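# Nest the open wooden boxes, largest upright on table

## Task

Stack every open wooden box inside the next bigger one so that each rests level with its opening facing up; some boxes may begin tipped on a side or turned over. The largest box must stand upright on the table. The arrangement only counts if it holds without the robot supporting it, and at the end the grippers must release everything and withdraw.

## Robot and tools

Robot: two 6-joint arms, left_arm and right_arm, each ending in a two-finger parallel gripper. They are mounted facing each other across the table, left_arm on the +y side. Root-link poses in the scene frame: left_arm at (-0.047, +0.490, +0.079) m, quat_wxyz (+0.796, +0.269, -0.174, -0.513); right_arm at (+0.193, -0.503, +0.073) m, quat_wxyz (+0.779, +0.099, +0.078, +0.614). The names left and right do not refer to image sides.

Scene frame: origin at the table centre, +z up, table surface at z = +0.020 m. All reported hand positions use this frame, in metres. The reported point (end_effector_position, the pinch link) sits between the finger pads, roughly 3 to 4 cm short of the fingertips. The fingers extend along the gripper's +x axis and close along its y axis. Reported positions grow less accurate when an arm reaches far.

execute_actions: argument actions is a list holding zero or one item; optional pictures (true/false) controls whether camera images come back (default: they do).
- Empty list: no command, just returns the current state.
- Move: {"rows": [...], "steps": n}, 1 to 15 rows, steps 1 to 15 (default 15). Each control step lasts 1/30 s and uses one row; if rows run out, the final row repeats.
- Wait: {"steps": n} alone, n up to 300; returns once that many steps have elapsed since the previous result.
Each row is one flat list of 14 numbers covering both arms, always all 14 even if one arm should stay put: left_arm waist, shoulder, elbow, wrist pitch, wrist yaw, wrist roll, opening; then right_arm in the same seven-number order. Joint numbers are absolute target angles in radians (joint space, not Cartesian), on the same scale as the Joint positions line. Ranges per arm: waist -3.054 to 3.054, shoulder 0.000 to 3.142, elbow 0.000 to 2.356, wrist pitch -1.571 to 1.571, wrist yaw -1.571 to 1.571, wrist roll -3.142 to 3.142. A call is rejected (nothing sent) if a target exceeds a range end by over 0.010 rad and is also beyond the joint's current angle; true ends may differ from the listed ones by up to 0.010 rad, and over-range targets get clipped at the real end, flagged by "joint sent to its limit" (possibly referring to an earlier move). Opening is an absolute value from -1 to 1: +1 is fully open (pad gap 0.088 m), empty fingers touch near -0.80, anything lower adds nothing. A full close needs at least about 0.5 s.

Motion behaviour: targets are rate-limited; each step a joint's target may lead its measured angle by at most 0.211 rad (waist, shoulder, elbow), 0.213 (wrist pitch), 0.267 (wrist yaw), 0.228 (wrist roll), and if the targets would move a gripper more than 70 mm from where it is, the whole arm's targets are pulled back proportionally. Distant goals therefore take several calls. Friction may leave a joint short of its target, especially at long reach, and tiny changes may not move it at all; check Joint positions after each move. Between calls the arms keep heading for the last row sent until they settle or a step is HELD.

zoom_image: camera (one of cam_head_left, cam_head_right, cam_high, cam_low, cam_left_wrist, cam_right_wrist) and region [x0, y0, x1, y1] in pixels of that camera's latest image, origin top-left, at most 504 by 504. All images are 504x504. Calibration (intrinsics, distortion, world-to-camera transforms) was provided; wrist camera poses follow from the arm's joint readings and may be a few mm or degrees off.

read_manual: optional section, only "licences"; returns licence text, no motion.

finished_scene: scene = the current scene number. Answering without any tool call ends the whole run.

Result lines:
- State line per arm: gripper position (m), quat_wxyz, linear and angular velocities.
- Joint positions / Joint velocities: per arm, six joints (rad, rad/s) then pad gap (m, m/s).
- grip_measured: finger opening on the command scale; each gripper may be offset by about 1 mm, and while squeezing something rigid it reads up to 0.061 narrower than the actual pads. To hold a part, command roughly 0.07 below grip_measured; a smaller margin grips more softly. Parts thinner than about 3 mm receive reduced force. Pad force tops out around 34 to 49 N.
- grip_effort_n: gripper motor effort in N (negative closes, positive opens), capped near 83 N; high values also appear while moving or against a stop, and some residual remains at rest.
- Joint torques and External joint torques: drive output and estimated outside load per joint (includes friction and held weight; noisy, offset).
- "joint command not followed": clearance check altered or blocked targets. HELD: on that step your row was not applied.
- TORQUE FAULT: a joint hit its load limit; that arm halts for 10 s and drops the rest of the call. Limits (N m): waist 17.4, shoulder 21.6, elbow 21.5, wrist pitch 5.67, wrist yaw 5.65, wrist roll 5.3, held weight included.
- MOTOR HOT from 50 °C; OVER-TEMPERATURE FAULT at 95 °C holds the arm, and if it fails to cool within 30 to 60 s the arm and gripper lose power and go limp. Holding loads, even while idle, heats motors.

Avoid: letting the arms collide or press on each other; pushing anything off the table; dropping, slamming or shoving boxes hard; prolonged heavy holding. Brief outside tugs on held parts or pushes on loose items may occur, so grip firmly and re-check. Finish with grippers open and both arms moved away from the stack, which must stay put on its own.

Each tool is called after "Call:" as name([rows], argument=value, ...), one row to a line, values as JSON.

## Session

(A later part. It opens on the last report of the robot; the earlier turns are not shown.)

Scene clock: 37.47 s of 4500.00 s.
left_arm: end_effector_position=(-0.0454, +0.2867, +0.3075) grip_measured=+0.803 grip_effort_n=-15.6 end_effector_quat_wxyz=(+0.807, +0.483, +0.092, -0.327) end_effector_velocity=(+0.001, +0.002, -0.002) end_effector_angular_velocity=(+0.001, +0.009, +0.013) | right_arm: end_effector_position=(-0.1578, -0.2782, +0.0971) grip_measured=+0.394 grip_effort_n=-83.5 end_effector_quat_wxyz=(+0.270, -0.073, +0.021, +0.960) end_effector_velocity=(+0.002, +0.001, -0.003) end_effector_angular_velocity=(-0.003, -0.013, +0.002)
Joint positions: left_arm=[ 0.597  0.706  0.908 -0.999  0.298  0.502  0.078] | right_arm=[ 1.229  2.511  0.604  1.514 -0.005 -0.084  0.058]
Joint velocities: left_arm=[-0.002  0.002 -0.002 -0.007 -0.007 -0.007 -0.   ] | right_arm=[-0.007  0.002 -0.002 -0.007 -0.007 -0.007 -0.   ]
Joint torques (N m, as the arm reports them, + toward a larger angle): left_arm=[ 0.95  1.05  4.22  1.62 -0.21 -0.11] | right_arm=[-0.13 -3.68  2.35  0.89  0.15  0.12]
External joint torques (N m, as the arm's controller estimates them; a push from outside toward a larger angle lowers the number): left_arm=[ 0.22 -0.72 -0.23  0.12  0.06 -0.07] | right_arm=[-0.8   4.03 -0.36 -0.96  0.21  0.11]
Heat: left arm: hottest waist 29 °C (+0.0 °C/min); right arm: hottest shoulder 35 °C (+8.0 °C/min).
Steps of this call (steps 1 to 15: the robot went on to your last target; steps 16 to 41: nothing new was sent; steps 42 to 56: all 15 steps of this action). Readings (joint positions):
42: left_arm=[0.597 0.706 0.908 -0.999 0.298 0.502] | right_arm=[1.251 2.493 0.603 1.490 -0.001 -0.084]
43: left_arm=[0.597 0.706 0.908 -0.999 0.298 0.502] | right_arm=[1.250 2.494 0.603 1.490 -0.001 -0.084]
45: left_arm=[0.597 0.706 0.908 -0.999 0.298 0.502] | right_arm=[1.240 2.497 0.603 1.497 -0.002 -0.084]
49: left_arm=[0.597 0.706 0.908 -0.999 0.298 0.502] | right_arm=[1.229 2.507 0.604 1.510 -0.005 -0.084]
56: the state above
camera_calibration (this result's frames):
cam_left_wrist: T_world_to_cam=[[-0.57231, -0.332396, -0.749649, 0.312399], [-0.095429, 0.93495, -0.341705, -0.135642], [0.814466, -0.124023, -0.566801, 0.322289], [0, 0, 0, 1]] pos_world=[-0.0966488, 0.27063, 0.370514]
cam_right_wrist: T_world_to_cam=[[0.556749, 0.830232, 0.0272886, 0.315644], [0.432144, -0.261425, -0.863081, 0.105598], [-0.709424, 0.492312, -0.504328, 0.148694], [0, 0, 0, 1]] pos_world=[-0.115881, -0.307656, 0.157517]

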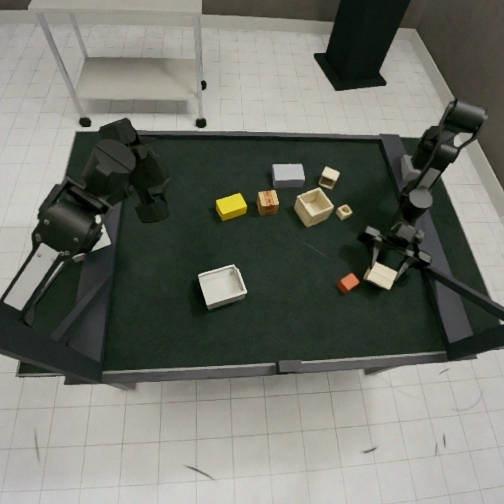

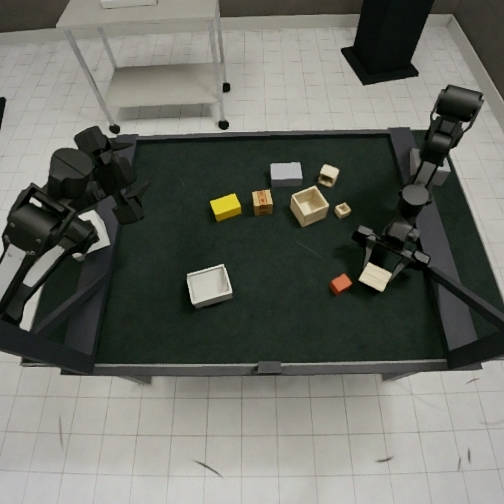

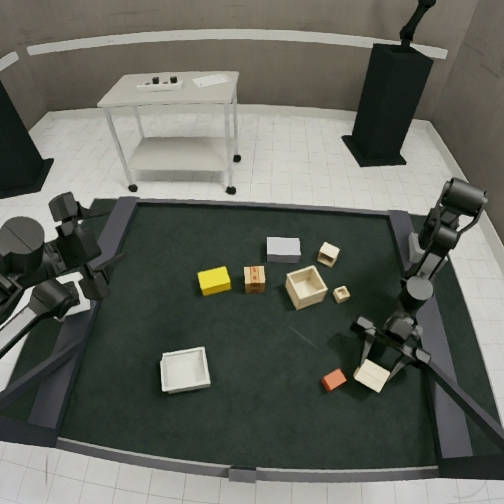

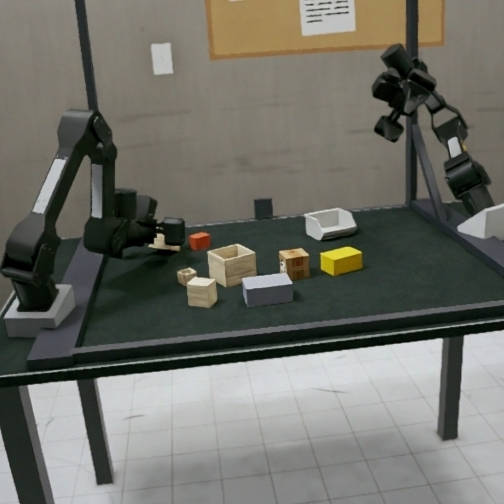

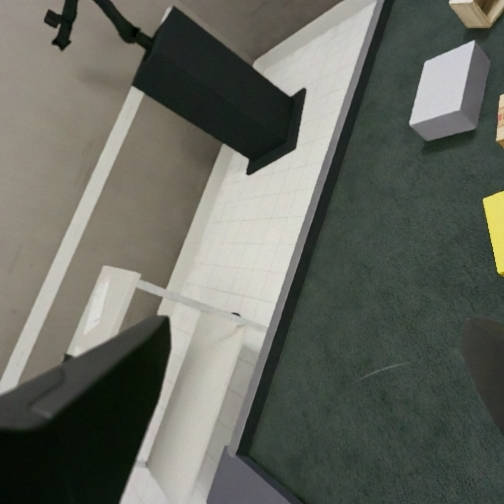

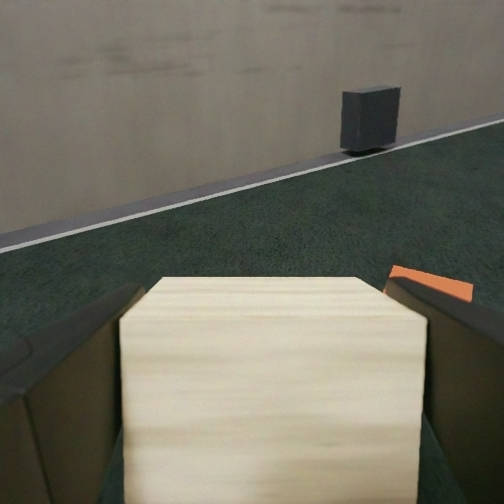

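Call:
execute_actions([
  {"rows":[[0.6,0.7,0.9,-1.0,0.3,0.5,0.8,1.225,2.515,0.6,1.5,0,-0.08,0.37],[0.6,0.7,0.9,-1.0,0.3,0.5,0.8,1.225,2.515,0.6,1.5,0,-0.08,0.39],[0.6,0.7,0.9,-1.0,0.3,0.5,0.8,1.225,2.515,0.6,1.5,0,-0.08,0.41],[0.6,0.7,0.9,-1.0,0.3,0.5,0.8,1.225,2.515,0.6,1.5,0,-0.08,0.42],[0.6,0.7,0.9,-1.0,0.3,0.5,0.8,1.225,2.515,0.6,1.5,0,-0.08,0.43],[0.6,0.7,0.9,-1.0,0.3,0.5,0.8,1.225,2.515,0.6,1.5,0,-0.08,0.44],[0.6,0.7,0.9,-1.0,0.3,0.5,0.8,1.225,2.515,0.6,1.5,0,-0.08,0.45],[0.6,0.7,0.9,-1.0,0.3,0.5,0.8,1.225,2.515,0.6,1.5,0,-0.08,0.46],[0.6,0.7,0.9,-1.0,0.3,0.5,0.8,1.225,2.515,0.6,1.5,0,-0.08,0.47],[0.6,0.7,0.9,-1.0,0.3,0.5,0.8,1.225,2.515,0.6,1.5,0,-0.08,0.49],[0.6,0.7,0.9,-1.0,0.3,0.5,0.8,1.225,2.515,0.6,1.5,0,-0.08,0.52],[0.6,0.7,0.9,-1.0,0.3,0.5,0.8,1.225,2.515,0.6,1.5,0,-0.08,0.6],[0.6,0.7,0.9,-1.0,0.3,0.5,0.8,1.225,2.515,0.6,1.5,0,-0.08,0.7],[0.6,0.7,0.9,-1.0,0.3,0.5,0.8,1.225,2.515,0.6,1.5,0,-0.08,0.8]]},
], pictures=false)

Call:
execute_actions([
  {"rows":[[0.6,0.7,0.9,-1.0,0.3,0.5,0.8,1.225,2.48,0.6,1.48,0,-0.08,0.8],[0.6,0.7,0.9,-1.0,0.3,0.5,0.8,1.225,2.45,0.6,1.45,0,-0.08,0.8],[0.6,0.7,0.9,-1.0,0.3,0.5,0.8,1.225,2.42,0.6,1.41,0,-0.08,0.85],[0.6,0.7,0.9,-1.0,0.3,0.5,0.8,1.225,2.39,0.6,1.37,0,-0.08,0.9],[0.6,0.7,0.9,-1.0,0.3,0.5,0.8,1.225,2.36,0.6,1.33,0,-0.08,0.9],[0.6,0.7,0.9,-1.0,0.3,0.5,0.8,1.225,2.33,0.6,1.29,0,-0.08,0.9],[0.6,0.7,0.9,-1.0,0.3,0.5,0.8,1.225,2.3,0.6,1.25,0,-0.08,0.9],[0.6,0.7,0.9,-1.0,0.3,0.5,0.8,1.225,2.27,0.6,1.21,0,-0.08,0.9],[0.6,0.7,0.9,-1.0,0.3,0.5,0.8,1.225,2.24,0.6,1.17,0,-0.08,0.9],[0.6,0.7,0.9,-1.0,0.3,0.5,0.8,1.225,2.21,0.6,1.13,0,-0.08,0.9],[0.6,0.7,0.9,-1.0,0.3,0.5,0.8,1.225,2.18,0.6,1.09,0,-0.08,0.9],[0.6,0.7,0.9,-1.0,0.3,0.5,0.8,1.225,2.15,0.6,1.05,0,-0.08,0.9],[0.6,0.7,0.9,-1.0,0.3,0.5,0.8,1.225,2.12,0.6,1.01,0,-0.08,0.9],[0.6,0.7,0.9,-1.0,0.3,0.5,0.8,1.225,2.09,0.6,0.97,0,-0.08,0.9],[0.6,0.7,0.9,-1.0,0.3,0.5,0.8,1.225,2.05,0.6,0.93,0,-0.08,0.9]]},
])

Call:
zoom_image(camera="cam_high", region=[300,280,480,420])

Scene clock: 40.20 s of 4500.00 s.
left_arm: end_effector_position=(-0.0454, +0.2867, +0.3075) grip_measured=+0.803 grip_effort_n=-15.6 end_effector_quat_wxyz=(+0.807, +0.483, +0.092, -0.327) end_effector_velocity=(+0.002, +0.003, -0.001) end_effector_angular_velocity=(+0.003, +0.001, +0.025) | right_arm: end_effector_position=(-0.1568, -0.2782, +0.0942) grip_measured=+0.674 grip_effort_n=11.9 end_effector_quat_wxyz=(+0.271, -0.080, +0.024, +0.959) end_effector_velocity=(+0.001, -0.001, -0.001) end_effector_angular_velocity=(+0.001, -0.009, +0.007)
Joint positions: left_arm=[ 0.597  0.706  0.908 -0.999  0.298  0.502  0.078] | right_arm=[ 1.228  2.51   0.602  1.501 -0.003 -0.084  0.072]
Joint velocities: left_arm=[-0.002  0.002 -0.002 -0.007 -0.022 -0.007 -0.   ] | right_arm=[-0.002 -0.002 -0.002 -0.007 -0.007 -0.007  0.069]
Joint torques (N m, as the arm reports them, + toward a larger angle): left_arm=[ 0.98  1.07  4.2   1.61 -0.23 -0.1 ] | right_arm=[ 0.51 -7.51  2.54  2.1   0.1   0.12]
External joint torques (N m, as the arm's controller estimates them; a push from outside toward a larger angle lowers the number): left_arm=[ 0.23 -0.66 -0.29  0.11  0.05 -0.06] | right_arm=[-0.21  0.04 -0.1   0.31  0.16  0.11]
Heat: left arm: hottest waist 29 °C (+0.0 °C/min); right arm: hottest shoulder 35 °C (+7.5 °C/min).
Steps of this call (steps 1 to 15: the robot went on to your last target; steps 16 to 67: nothing new was sent; steps 68 to 82: all 15 steps of this action). Readings (joint positions):
68: left_arm=[0.597 0.706 0.908 -0.999 0.298 0.502] | right_arm=[1.229 2.511 0.604 1.515 -0.005 -0.084]
69: left_arm=[0.597 0.706 0.908 -0.999 0.298 0.502] | right_arm=[1.229 2.511 0.604 1.515 -0.005 -0.084]
71: left_arm=[0.597 0.706 0.908 -0.999 0.298 0.502] | right_arm=[1.229 2.510 0.604 1.515 -0.005 -0.084]
75: left_arm=[0.597 0.706 0.908 -0.999 0.298 0.502] | right_arm=[1.229 2.510 0.604 1.515 -0.005 -0.084]
82: the state above

Scene clock: 40.70 s of 4500.00 s.
left_arm: end_effector_position=(-0.0454, +0.2867, +0.3075) grip_measured=+0.803 grip_effort_n=-15.6 end_effector_quat_wxyz=(+0.807, +0.483, +0.092, -0.327) end_effector_velocity=(+0.002, +0.000, +0.001) end_effector_angular_velocity=(-0.018, +0.003, +0.017) | right_arm: end_effector_position=(-0.1529, -0.2753, +0.1482) grip_measured=+0.897 grip_effort_n=12.3 end_effector_quat_wxyz=(+0.265, -0.130, +0.038, +0.955) end_effector_velocity=(+0.043, -0.008, +0.144) end_effector_angular_velocity=(-0.124, -0.208, +0.008)
Joint positions: left_arm=[ 0.597  0.706  0.908 -0.999  0.298  0.502  0.078] | right_arm=[ 1.228  2.145  0.602  1.032 -0.003 -0.084  0.083]
Joint velocities: left_arm=[ 0.002  0.002 -0.002  0.007 -0.007 -0.022 -0.   ] | right_arm=[-0.007 -0.935  0.002 -1.179  0.007 -0.007  0.   ]
Joint torques (N m, as the arm reports them, + toward a larger angle): left_arm=[ 0.98  1.06  4.19  1.62 -0.23 -0.11] | right_arm=[ 0.42 -9.47  4.38  1.98  0.1   0.14]
External joint torques (N m, as the arm's controller estimates them; a push from outside toward a larger angle lowers the number): left_arm=[ 0.24 -0.68 -0.29  0.11  0.05 -0.07] | right_arm=[-0.25 -1.78 -0.3   0.01  0.16  0.13]
Heat: left arm: hottest waist 29 °C (+0.0 °C/min); right arm: hottest shoulder 35 °C (+7.4 °C/min).
Steps of this call (steps 1 to 15: all 15 steps of this action). Readings (joint positions):
1: left_arm=[0.597 0.706 0.908 -0.999 0.298 0.502] | right_arm=[1.228 2.509 0.602 1.500 -0.003 -0.084]
2: left_arm=[0.597 0.706 0.908 -0.999 0.298 0.502] | right_arm=[1.228 2.504 0.602 1.487 -0.003 -0.084]
4: left_arm=[0.597 0.706 0.908 -0.999 0.298 0.502] | right_arm=[1.228 2.472 0.602 1.439 -0.003 -0.084]
8: left_arm=[0.597 0.706 0.908 -0.999 0.298 0.502] | right_arm=[1.228 2.356 0.602 1.307 -0.003 -0.084]
15: the state above
camera_calibration (this result's frames):
cam_left_wrist: T_world_to_cam=[[-0.57231, -0.332396, -0.749649, 0.312399], [-0.095429, 0.93495, -0.341705, -0.135642], [0.814466, -0.124023, -0.566801, 0.322289], [0, 0, 0, 1]] pos_world=[-0.0966488, 0.27063, 0.370514]
cam_right_wrist: T_world_to_cam=[[0.547955, 0.835983, 0.0296211, 0.308999], [0.517811, -0.311169, -0.796898, 0.137862], [-0.656976, 0.452002, -0.603387, 0.18813], [0, 0, 0, 1]] pos_world=[-0.117107, -0.300455, 0.214224]

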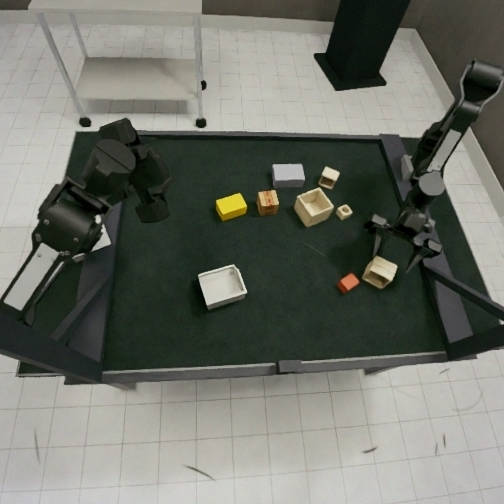

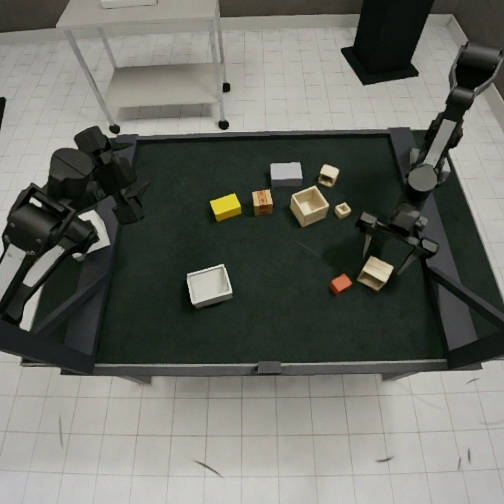

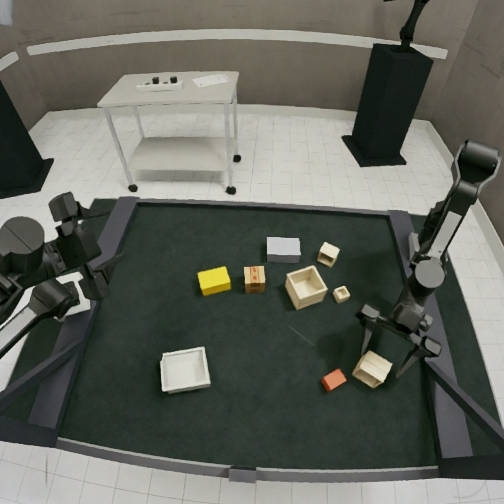

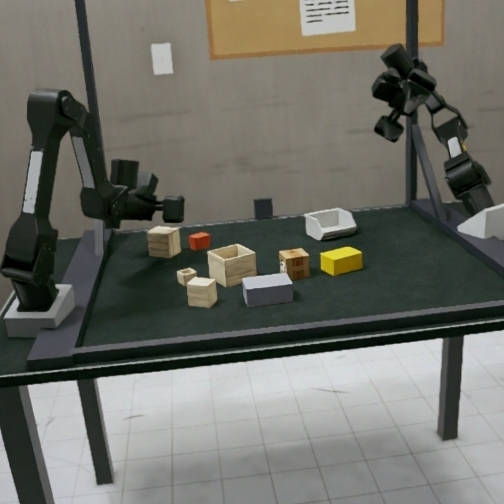

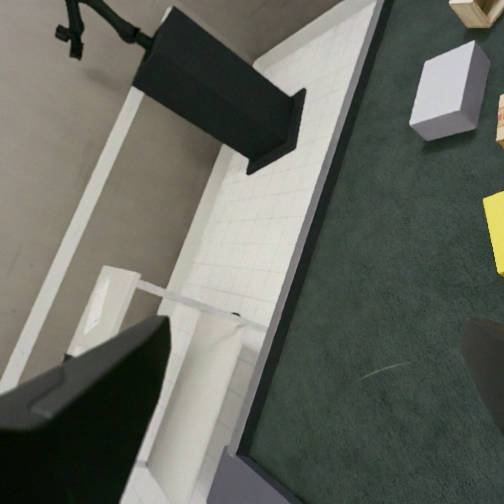

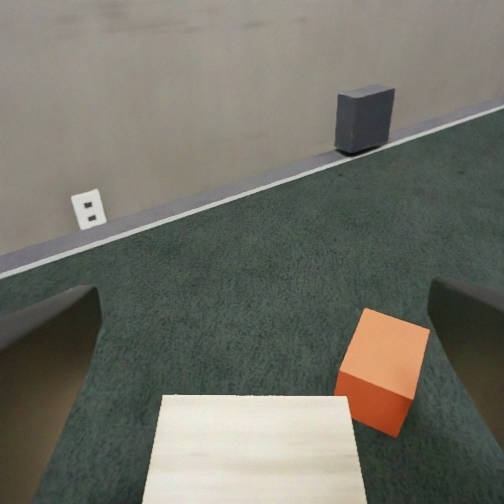

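Region (300, 280, 480, 420) of cam_high's 504x504 image, scaled by 2.800, with more detail than that image has.

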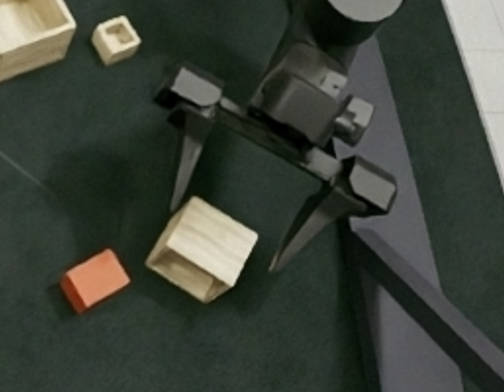

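Call:
execute_actions([
  {"rows":[[0.6,0.7,0.9,-1.0,0.3,0.5,0.8,1.23,2.03,0.66,0.85,0.01,-0.07,1],[0.6,0.7,0.9,-1.0,0.3,0.5,0.8,1.23,2.02,0.72,0.75,0.01,-0.06,1],[0.6,0.7,0.9,-1.0,0.3,0.5,0.8,1.23,2.02,0.78,0.64,0.02,-0.05,1],[0.6,0.7,0.9,-1.0,0.3,0.5,0.8,1.23,2.02,0.84,0.53,0.02,-0.04,1],[0.6,0.7,0.9,-1.0,0.3,0.5,0.8,1.24,2.03,0.9,0.42,0.03,-0.03,1],[0.6,0.7,0.9,-1.0,0.3,0.5,0.8,1.24,2.04,0.96,0.31,0.03,-0.02,1],[0.6,0.7,0.9,-1.0,0.3,0.5,0.8,1.24,2.05,1.02,0.2,0.04,-0.01,1],[0.6,0.7,0.9,-1.0,0.3,0.5,0.8,1.24,2.06,1.08,0.09,0.04,0,1],[0.6,0.7,0.9,-1.0,0.3,0.5,0.8,1.25,2.07,1.14,-0.02,0.05,0,1],[0.6,0.7,0.9,-1.0,0.3,0.5,0.8,1.25,2.08,1.2,-0.13,0.05,0,1],[0.6,0.7,0.9,-1.0,0.3,0.5,0.8,1.25,2.09,1.26,-0.24,0.06,0,1],[0.6,0.7,0.9,-1.0,0.3,0.5,0.8,1.25,2.1,1.32,-0.35,0.06,0,1],[0.6,0.7,0.9,-1.0,0.3,0.5,0.8,1.25,2.12,1.38,-0.46,0.07,0,1],[0.6,0.7,0.9,-1.0,0.3,0.5,0.8,1.25,2.14,1.44,-0.57,0.07,0,1],[0.6,0.7,0.9,-1.0,0.3,0.5,0.8,1.25,2.16,1.5,-0.68,0.08,0,1]]},
], pictures=false)

Call:
execute_actions([
  {"rows":[[0.6,0.7,0.9,-1.0,0.3,0.5,0.8,1.25,2.19,1.56,-0.76,0.08,0,1],[0.6,0.7,0.9,-1.0,0.3,0.5,0.8,1.25,2.22,1.62,-0.83,0.08,0,1],[0.6,0.7,0.9,-1.0,0.3,0.5,0.8,1.25,2.25,1.68,-0.9,0.08,0,1],[0.6,0.7,0.9,-1.0,0.3,0.5,0.8,1.25,2.28,1.74,-0.97,0.08,0,1],[0.6,0.7,0.9,-1.0,0.3,0.5,0.8,1.25,2.31,1.8,-1.03,0.08,0,1],[0.6,0.7,0.9,-1.0,0.3,0.5,0.8,1.25,2.34,1.855,-1.09,0.08,0,1],[0.6,0.7,0.9,-1.0,0.3,0.5,0.8,1.25,2.375,1.91,-1.14,0.08,0,1],[0.6,0.7,0.9,-1.0,0.3,0.5,0.8,1.25,2.41,1.96,-1.19,0.08,0,1],[0.6,0.7,0.9,-1.0,0.3,0.5,0.8,1.25,2.445,2.01,-1.24,0.08,0,1],[0.6,0.7,0.9,-1.0,0.3,0.5,0.8,1.25,2.48,2.06,-1.28,0.08,0,1],[0.6,0.7,0.9,-1.0,0.3,0.5,0.8,1.25,2.51,2.1,-1.32,0.08,0,1],[0.6,0.7,0.9,-1.0,0.3,0.5,0.8,1.25,2.54,2.14,-1.35,0.08,0,1],[0.6,0.7,0.9,-1.0,0.3,0.5,0.8,1.25,2.57,2.18,-1.38,0.08,0,1],[0.6,0.7,0.9,-1.0,0.3,0.5,0.8,1.25,2.6,2.21,-1.4,0.08,0,1],[0.6,0.7,0.9,-1.0,0.3,0.5,0.8,1.25,2.625,2.225,-1.405,0.08,0,1]]},
], pictures=false)

Call:
execute_actions([
  {"steps":10},
])

Scene clock: 46.00 s of 4500.00 s.
left_arm: end_effector_position=(-0.0454, +0.2867, +0.3075) grip_measured=+0.803 grip_effort_n=-15.6 end_effector_quat_wxyz=(+0.807, +0.483, +0.092, -0.327) end_effector_velocity=(+0.003, +0.003, -0.003) end_effector_angular_velocity=(+0.008, +0.006, +0.024) | right_arm: end_effector_position=(-0.2288, -0.2166, +0.2713) grip_measured=+1.000 grip_effort_n=12.3 end_effector_quat_wxyz=(+0.284, -0.195, +0.085, +0.935) end_effector_velocity=(-0.131, +0.121, +0.209) end_effector_angular_velocity=(-0.160, -0.363, -0.120)
Joint positions: left_arm=[ 0.597  0.706  0.908 -0.999  0.298  0.502  0.078] | right_arm=[ 1.249  2.095  1.334  0.097  0.061 -0.006  0.088]
Joint velocities: left_arm=[-0.007  0.002 -0.007 -0.007 -0.022 -0.007 -0.   ] | right_arm=[ 0.012  0.466  1.79  -1.707  0.168  0.022  0.   ]
Joint torques (N m, as the arm reports them, + toward a larger angle): left_arm=[ 0.97  1.04  4.24  1.62 -0.23 -0.11] | right_arm=[ 1.04 -6.59  7.07  1.68  0.08  0.15]
External joint torques (N m, as the arm's controller estimates them; a push from outside toward a larger angle lowers the number): left_arm=[ 0.23 -0.69 -0.18  0.14  0.05 -0.07] | right_arm=[0.39 1.94 0.58 0.06 0.09 0.14]
Heat: left arm: hottest waist 29 °C (+0.0 °C/min); right arm: hottest shoulder 36 °C (+7.8 °C/min).
Steps of this call (steps 1 to 30: the robot went on to your last target; steps 31 to 90: nothing new was sent; then 1.80 s passed at rest; steps 91 to 105: all 15 steps of this action). Readings (joint positions):
91: left_arm=[0.597 0.706 0.908 -0.999 0.298 0.502] | right_arm=[1.228 2.057 0.606 0.921 -0.002 -0.083]
92: left_arm=[0.597 0.706 0.908 -0.999 0.298 0.502] | right_arm=[1.228 2.052 0.623 0.876 0.001 -0.078]
94: left_arm=[0.597 0.706 0.908 -0.999 0.298 0.502] | right_arm=[1.228 2.047 0.696 0.752 0.009 -0.064]
98: left_arm=[0.597 0.706 0.908 -0.999 0.298 0.502] | right_arm=[1.235 2.047 0.917 0.512 0.027 -0.028]
105: the state above

Scene clock: 46.50 s of 4500.00 s.
left_arm: end_effector_position=(-0.0454, +0.2867, +0.3075) grip_measured=+0.803 grip_effort_n=-15.6 end_effector_quat_wxyz=(+0.807, +0.483, +0.092, -0.327) end_effector_velocity=(+0.001, +0.002, -0.001) end_effector_angular_velocity=(-0.003, +0.004, +0.015) | right_arm: end_effector_position=(-0.2624, -0.1974, +0.2271) grip_measured=+1.000 grip_effort_n=11.9 end_effector_quat_wxyz=(+0.256, -0.429, +0.137, +0.855) end_effector_velocity=(+0.073, -0.073, -0.322) end_effector_angular_velocity=(-0.817, -1.295, +0.122)
Joint positions: left_arm=[ 0.597  0.706  0.908 -0.999  0.298  0.502  0.078] | right_arm=[ 1.249  2.526  2.147 -0.795  0.077 -0.004  0.088]
Joint velocities: left_arm=[ 0.002 -0.002 -0.002 -0.007 -0.007 -0.007  0.   ] | right_arm=[-0.007  0.857  0.955 -1.634 -0.022  0.007  0.   ]
Joint torques (N m, as the arm reports them, + toward a larger angle): left_arm=[ 0.96  1.06  4.21  1.61 -0.22 -0.11] | right_arm=[ 1.39 -9.56  6.61  0.96  0.13  0.11]
External joint torques (N m, as the arm's controller estimates them; a push from outside toward a larger angle lowers the number): left_arm=[ 0.22 -0.64 -0.3   0.1   0.05 -0.07] | right_arm=[ 0.38  1.59  0.53 -0.02  0.15  0.11]
Heat: left arm: hottest waist 29 °C (+0.0 °C/min); right arm: hottest shoulder 36 °C (+7.7 °C/min).
Steps of this call (steps 1 to 15: all 15 steps of this action). Readings (joint positions):
1: left_arm=[0.597 0.706 0.908 -0.999 0.298 0.502] | right_arm=[1.249 2.113 1.394 0.037 0.067 -0.005]
2: left_arm=[0.597 0.706 0.908 -0.999 0.298 0.502] | right_arm=[1.249 2.134 1.455 -0.022 0.071 -0.005]
4: left_arm=[0.597 0.706 0.908 -0.999 0.298 0.502] | right_arm=[1.249 2.184 1.577 -0.141 0.074 -0.004]
8: left_arm=[0.597 0.706 0.908 -0.999 0.298 0.502] | right_arm=[1.249 2.304 1.814 -0.380 0.076 -0.004]
15: the state above

Scene clock: 46.83 s of 4500.00 s.
left_arm: end_effector_position=(-0.0454, +0.2867, +0.3075) grip_measured=+0.803 grip_effort_n=-15.6 end_effector_quat_wxyz=(+0.807, +0.483, +0.092, -0.327) end_effector_velocity=(-0.003, -0.001, -0.001) end_effector_angular_velocity=(-0.002, +0.011, -0.007) | right_arm: end_effector_position=(-0.1797, -0.2538, +0.1630) grip_measured=+1.000 grip_effort_n=11.9 end_effector_quat_wxyz=(+0.196, -0.661, +0.186, +0.700) end_effector_velocity=(+0.093, -0.052, +0.017) end_effector_angular_velocity=(-0.241, -0.409, +0.042)
Joint positions: left_arm=[ 0.597  0.706  0.908 -0.999  0.298  0.502  0.078] | right_arm=[ 1.249  2.612  2.208 -1.35   0.077 -0.004  0.088]
Joint velocities: left_arm=[-0.007 -0.002  0.002 -0.007  0.007 -0.007 -0.   ] | right_arm=[-0.002 -0.007  0.081 -0.564  0.007 -0.007  0.   ]
Joint torques (N m, as the arm reports them, + toward a larger angle): left_arm=[ 0.95  1.03  4.21  1.62 -0.22 -0.11] | right_arm=[  1.03 -11.01   7.16   0.79   0.15   0.12]
External joint torques (N m, as the arm's controller estimates them; a push from outside toward a larger angle lowers the number): left_arm=[ 0.24 -0.64 -0.34  0.11  0.05 -0.07] | right_arm=[-0.01  1.34  0.49  0.    0.15  0.12]
Heat: left arm: hottest waist 29 °C (+0.0 °C/min); right arm: hottest shoulder 36 °C (+7.7 °C/min).
Steps of this call (steps 1 to 10: the robot went on to your last target). Readings (joint positions):
1: left_arm=[0.597 0.706 0.908 -0.999 0.298 0.502] | right_arm=[1.249 2.551 2.174 -0.853 0.077 -0.004]
2: left_arm=[0.597 0.706 0.908 -0.999 0.298 0.502] | right_arm=[1.249 2.570 2.190 -0.914 0.077 -0.004]
4: left_arm=[0.597 0.706 0.908 -0.999 0.298 0.502] | right_arm=[1.249 2.595 2.200 -1.036 0.077 -0.004]
8: left_arm=[0.597 0.706 0.908 -0.999 0.298 0.502] | right_arm=[1.249 2.612 2.205 -1.277 0.077 -0.004]
10: the state above
camera_calibration (this result's frames):
cam_left_wrist: T_world_to_cam=[[-0.57231, -0.332396, -0.749649, 0.312399], [-0.095429, 0.93495, -0.341705, -0.135642], [0.814466, -0.124023, -0.566801, 0.322289], [0, 0, 0, 1]] pos_world=[-0.0966488, 0.27063, 0.370514]
cam_right_wrist: T_world_to_cam=[[0.503041, 0.863109, 0.0446299, 0.301645], [0.812923, -0.490061, 0.314636, -0.00334867], [0.293437, -0.121994, -0.948163, 0.251027], [0, 0, 0, 1]] pos_world=[-0.222678, -0.23137, 0.225606]

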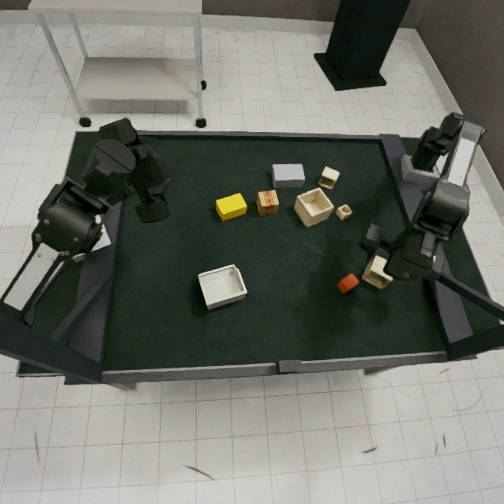

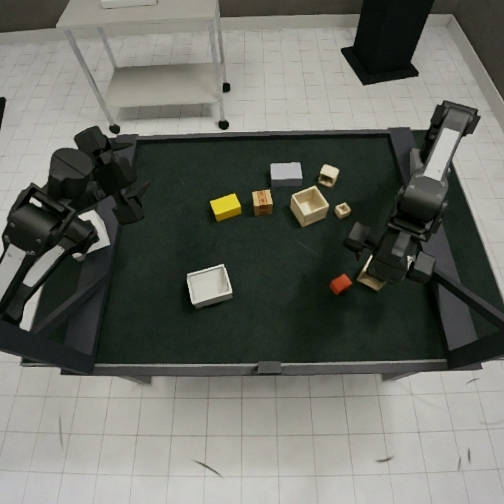

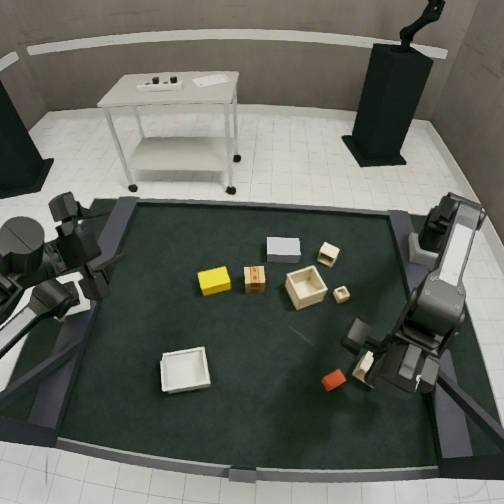

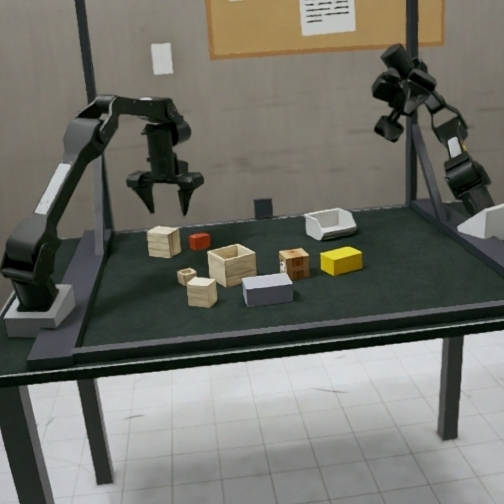

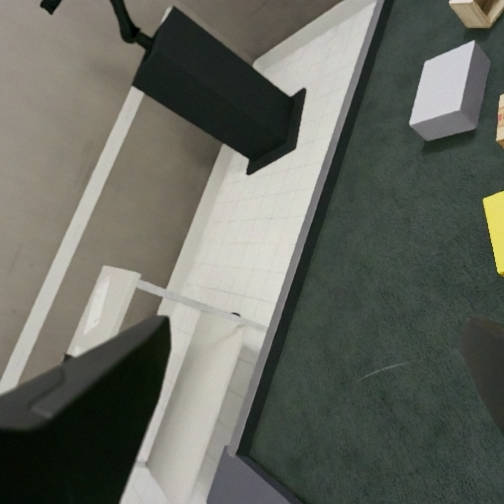

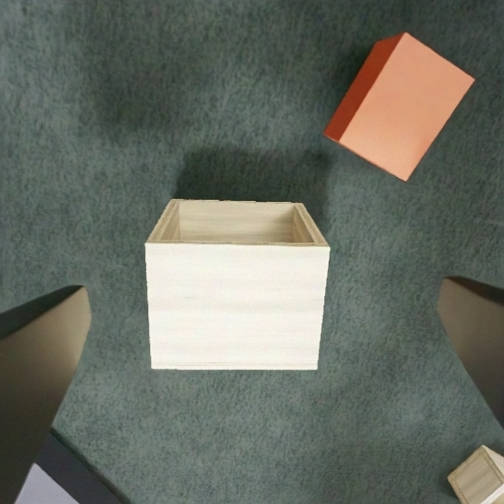

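Call:
execute_actions([
  {"rows":[[0.6,0.7,0.9,-1.0,0.3,0.5,0.8,1.26,2.625,2.2,-1.39,0.08,0,1],[0.6,0.7,0.9,-1.0,0.3,0.5,0.8,1.265,2.625,2.18,-1.37,0.08,0,1],[0.6,0.7,0.9,-1.0,0.3,0.5,0.8,1.27,2.63,2.16,-1.35,0.08,0,1],[0.6,0.7,0.9,-1.0,0.3,0.5,0.8,1.27,2.63,2.14,-1.33,0.08,0,1],[0.6,0.7,0.9,-1.0,0.3,0.5,0.8,1.27,2.635,2.12,-1.31,0.08,0,1],[0.6,0.7,0.9,-1.0,0.3,0.5,0.8,1.27,2.635,2.1,-1.29,0.08,0,1],[0.6,0.7,0.9,-1.0,0.3,0.5,0.8,1.27,2.64,2.09,-1.28,0.08,0,1]]},
])

Scene clock: 48.27 s of 4500.00 s.
left_arm: end_effector_position=(-0.0454, +0.2867, +0.3075) grip_measured=+0.803 grip_effort_n=-15.6 end_effector_quat_wxyz=(+0.807, +0.483, +0.092, -0.327) end_effector_velocity=(+0.001, +0.005, -0.003) end_effector_angular_velocity=(+0.018, +0.002, +0.023) | right_arm: end_effector_position=(-0.1785, -0.2692, +0.1299) grip_measured=+1.000 grip_effort_n=12.3 end_effector_quat_wxyz=(+0.184, -0.682, +0.180, +0.684) end_effector_velocity=(-0.008, +0.002, +0.000) end_effector_angular_velocity=(-0.001, +0.043, -0.012)
Joint positions: left_arm=[ 0.597  0.706  0.908 -0.999  0.298  0.502  0.078] | right_arm=[ 1.272  2.626  2.099 -1.283  0.078 -0.004  0.088]
Joint velocities: left_arm=[-0.002 -0.002 -0.002 -0.022 -0.022  0.007 -0.   ] | right_arm=[-0.002 -0.002 -0.002  0.037 -0.022  0.007  0.   ]
Joint torques (N m, as the arm reports them, + toward a larger angle): left_arm=[ 0.99  1.05  4.21  1.62 -0.23 -0.1 ] | right_arm=[  0.7  -10.55   4.61   0.52   0.06   0.13]
External joint torques (N m, as the arm's controller estimates them; a push from outside toward a larger angle lowers the number): left_arm=[ 0.25 -0.65 -0.27  0.12  0.05 -0.06] | right_arm=[-0.36  0.96 -1.24  0.2   0.07  0.13]
Heat: left arm: hottest waist 29 °C (+0.0 °C/min); right arm: hottest shoulder 36 °C (+7.5 °C/min).
Steps of this call (steps 1 to 28: the robot went on to your last target; steps 29 to 43: all 15 steps of this action). Readings (joint positions):
29: left_arm=[0.597 0.706 0.908 -0.999 0.298 0.502] | right_arm=[1.249 2.612 2.217 -1.403 0.077 -0.004]
30: left_arm=[0.597 0.706 0.908 -0.999 0.298 0.502] | right_arm=[1.250 2.612 2.214 -1.398 0.078 -0.004]
32: left_arm=[0.597 0.706 0.908 -0.999 0.298 0.502] | right_arm=[1.256 2.612 2.195 -1.370 0.078 -0.004]
36: left_arm=[0.597 0.706 0.908 -0.999 0.298 0.502] | right_arm=[1.269 2.615 2.128 -1.308 0.078 -0.004]
43: the state above
camera_calibration (this result's frames):
cam_left_wrist: T_world_to_cam=[[-0.57231, -0.332396, -0.749649, 0.312399], [-0.095429, 0.93495, -0.341705, -0.135642], [0.814466, -0.124023, -0.566801, 0.322289], [0, 0, 0, 1]] pos_world=[-0.0966488, 0.27063, 0.370514]
cam_right_wrist: T_world_to_cam=[[0.47768, 0.877109, 0.0500197, 0.314391], [0.808482, -0.461157, 0.365638, -0.00105627], [0.343771, -0.134218, -0.929412, 0.220716], [0, 0, 0, 1]] pos_world=[-0.2252, -0.246619, 0.189797]

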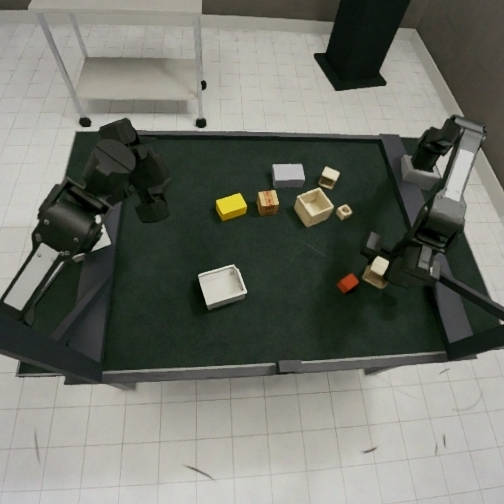

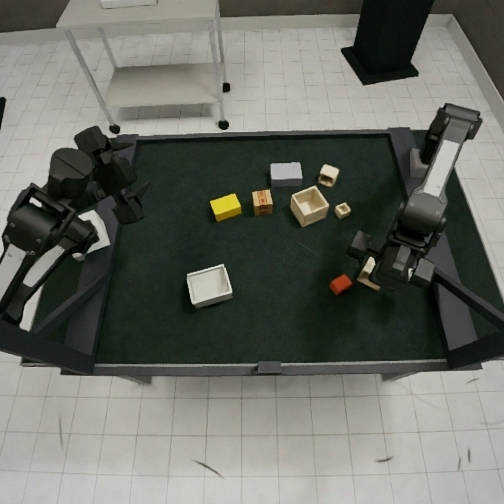

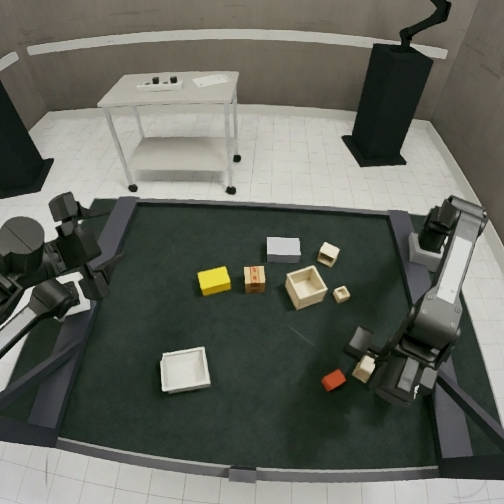

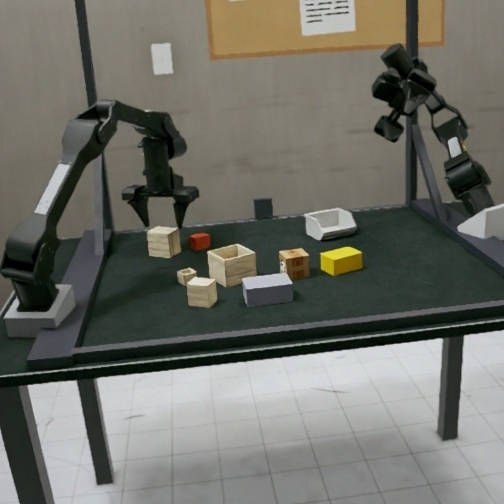

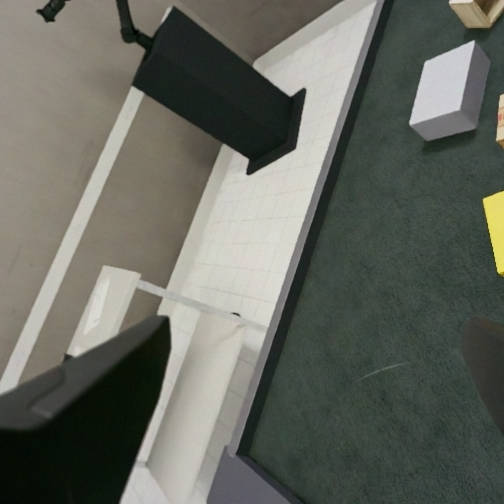

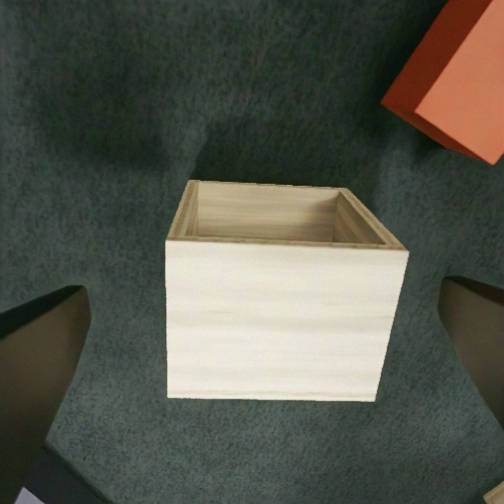

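Call:
execute_actions([
  {"rows":[[0.6,0.7,0.9,-1.0,0.3,0.5,0.8,1.262,2.64,2.08,-1.27,0.08,0.02,1],[0.6,0.7,0.9,-1.0,0.3,0.5,0.8,1.257,2.64,2.07,-1.26,0.08,0.03,1],[0.6,0.7,0.9,-1.0,0.3,0.5,0.8,1.255,2.64,2.06,-1.25,0.08,0.03,1],[0.6,0.7,0.9,-1.0,0.3,0.5,0.8,1.255,2.642,2.05,-1.235,0.08,0.03,1],[0.6,0.7,0.9,-1.0,0.3,0.5,0.8,1.255,2.644,2.035,-1.22,0.08,0.03,1],[0.6,0.7,0.9,-1.0,0.3,0.5,0.8,1.255,2.646,2.02,-1.205,0.08,0.03,1],[0.6,0.7,0.9,-1.0,0.3,0.5,0.8,1.255,2.648,2.005,-1.19,0.08,0.03,1],[0.6,0.7,0.9,-1.0,0.3,0.5,0.8,1.255,2.65,1.99,-1.175,0.08,0.03,1],[0.6,0.7,0.9,-1.0,0.3,0.5,0.8,1.255,2.65,1.985,-1.165,0.08,0.03,1]]},
])

Scene clock: 50.33 s of 4500.00 s.
left_arm: end_effector_position=(-0.0454, +0.2867, +0.3075) grip_measured=+0.803 grip_effort_n=-15.1 end_effector_quat_wxyz=(+0.807, +0.483, +0.092, -0.327) end_effector_velocity=(+0.000, +0.002, -0.002) end_effector_angular_velocity=(-0.001, +0.005, +0.011) | right_arm: end_effector_position=(-0.1750, -0.2656, +0.1003) grip_measured=+1.000 grip_effort_n=11.9 end_effector_quat_wxyz=(+0.198, -0.677, +0.197, +0.680) end_effector_velocity=(-0.002, +0.001, -0.002) end_effector_angular_velocity=(-0.001, +0.014, +0.019)
Joint positions: left_arm=[ 0.597  0.706  0.908 -0.999  0.298  0.502  0.078] | right_arm=[ 1.255  2.633  1.996 -1.17   0.078  0.026  0.088]
Joint velocities: left_arm=[-0.002 -0.002 -0.002 -0.007 -0.007 -0.007 -0.   ] | right_arm=[-0.002 -0.002 -0.012  0.022 -0.007 -0.022  0.   ]
Joint torques (N m, as the arm reports them, + toward a larger angle): left_arm=[ 1.    1.04  4.24  1.62 -0.23 -0.1 ] | right_arm=[  1.03 -10.26   5.06   0.68   0.08   0.12]
External joint torques (N m, as the arm's controller estimates them; a push from outside toward a larger angle lowers the number): left_arm=[ 0.28 -0.65 -0.27  0.11  0.04 -0.06] | right_arm=[ 0.03  1.46 -0.83  0.3   0.09  0.12]
Heat: left arm: hottest waist 29 °C (+0.0 °C/min); right arm: hottest shoulder 37 °C (+8.3 °C/min).
Steps of this call (steps 1 to 15: the robot went on to your last target; steps 16 to 47: nothing new was sent; steps 48 to 62: all 15 steps of this action). Readings (joint positions):
48: left_arm=[0.597 0.706 0.908 -0.999 0.298 0.502] | right_arm=[1.271 2.626 2.098 -1.280 0.078 -0.001]
49: left_arm=[0.597 0.706 0.908 -0.999 0.298 0.502] | right_arm=[1.270 2.626 2.095 -1.276 0.078 0.007]
51: left_arm=[0.597 0.706 0.908 -0.999 0.298 0.502] | right_arm=[1.266 2.626 2.084 -1.260 0.078 0.017]
55: left_arm=[0.597 0.706 0.908 -0.999 0.298 0.502] | right_arm=[1.257 2.626 2.037 -1.211 0.078 0.024]
62: the state above
camera_calibration (this result's frames):
cam_left_wrist: T_world_to_cam=[[-0.57231, -0.332396, -0.749649, 0.312399], [-0.095429, 0.93495, -0.341705, -0.135642], [0.814466, -0.124023, -0.566801, 0.322289], [0, 0, 0, 1]] pos_world=[-0.0966488, 0.27063, 0.370514]
cam_right_wrist: T_world_to_cam=[[0.517491, 0.854452, 0.0459812, 0.312366], [0.787651, -0.496655, 0.364609, -0.00432767], [0.334378, -0.152465, -0.930025, 0.18602], [0, 0, 0, 1]] pos_world=[-0.220439, -0.24069, 0.160218]

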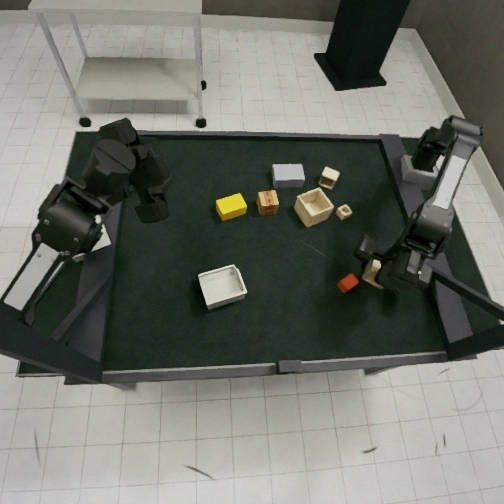

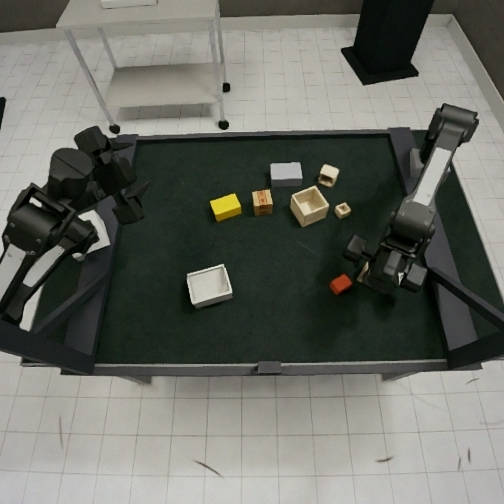

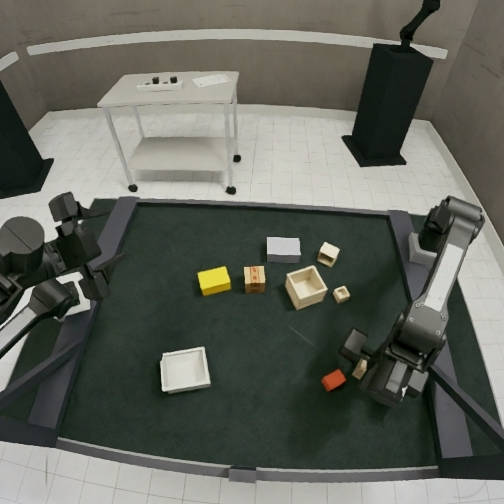

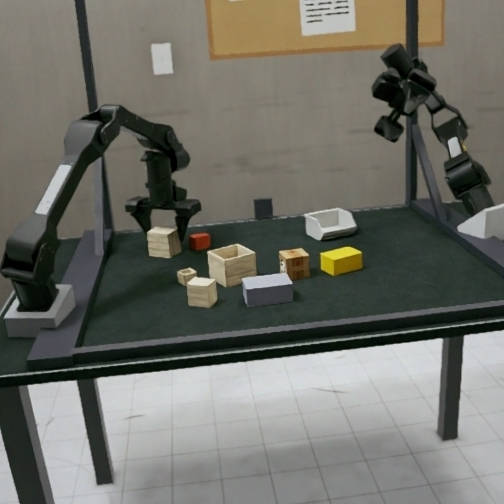

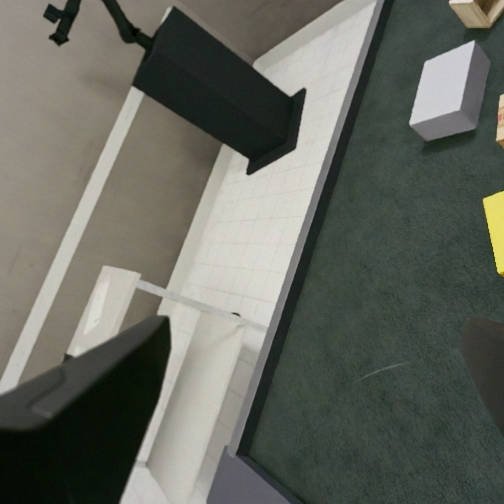

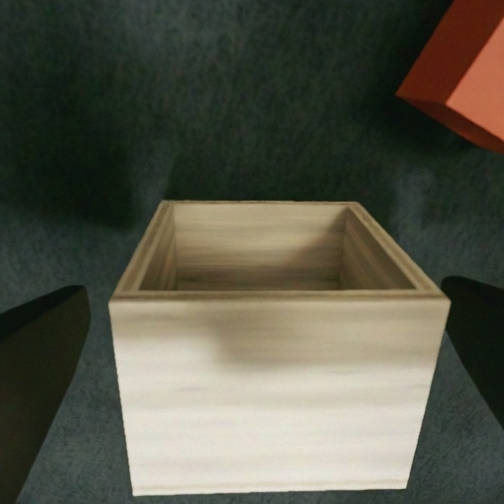

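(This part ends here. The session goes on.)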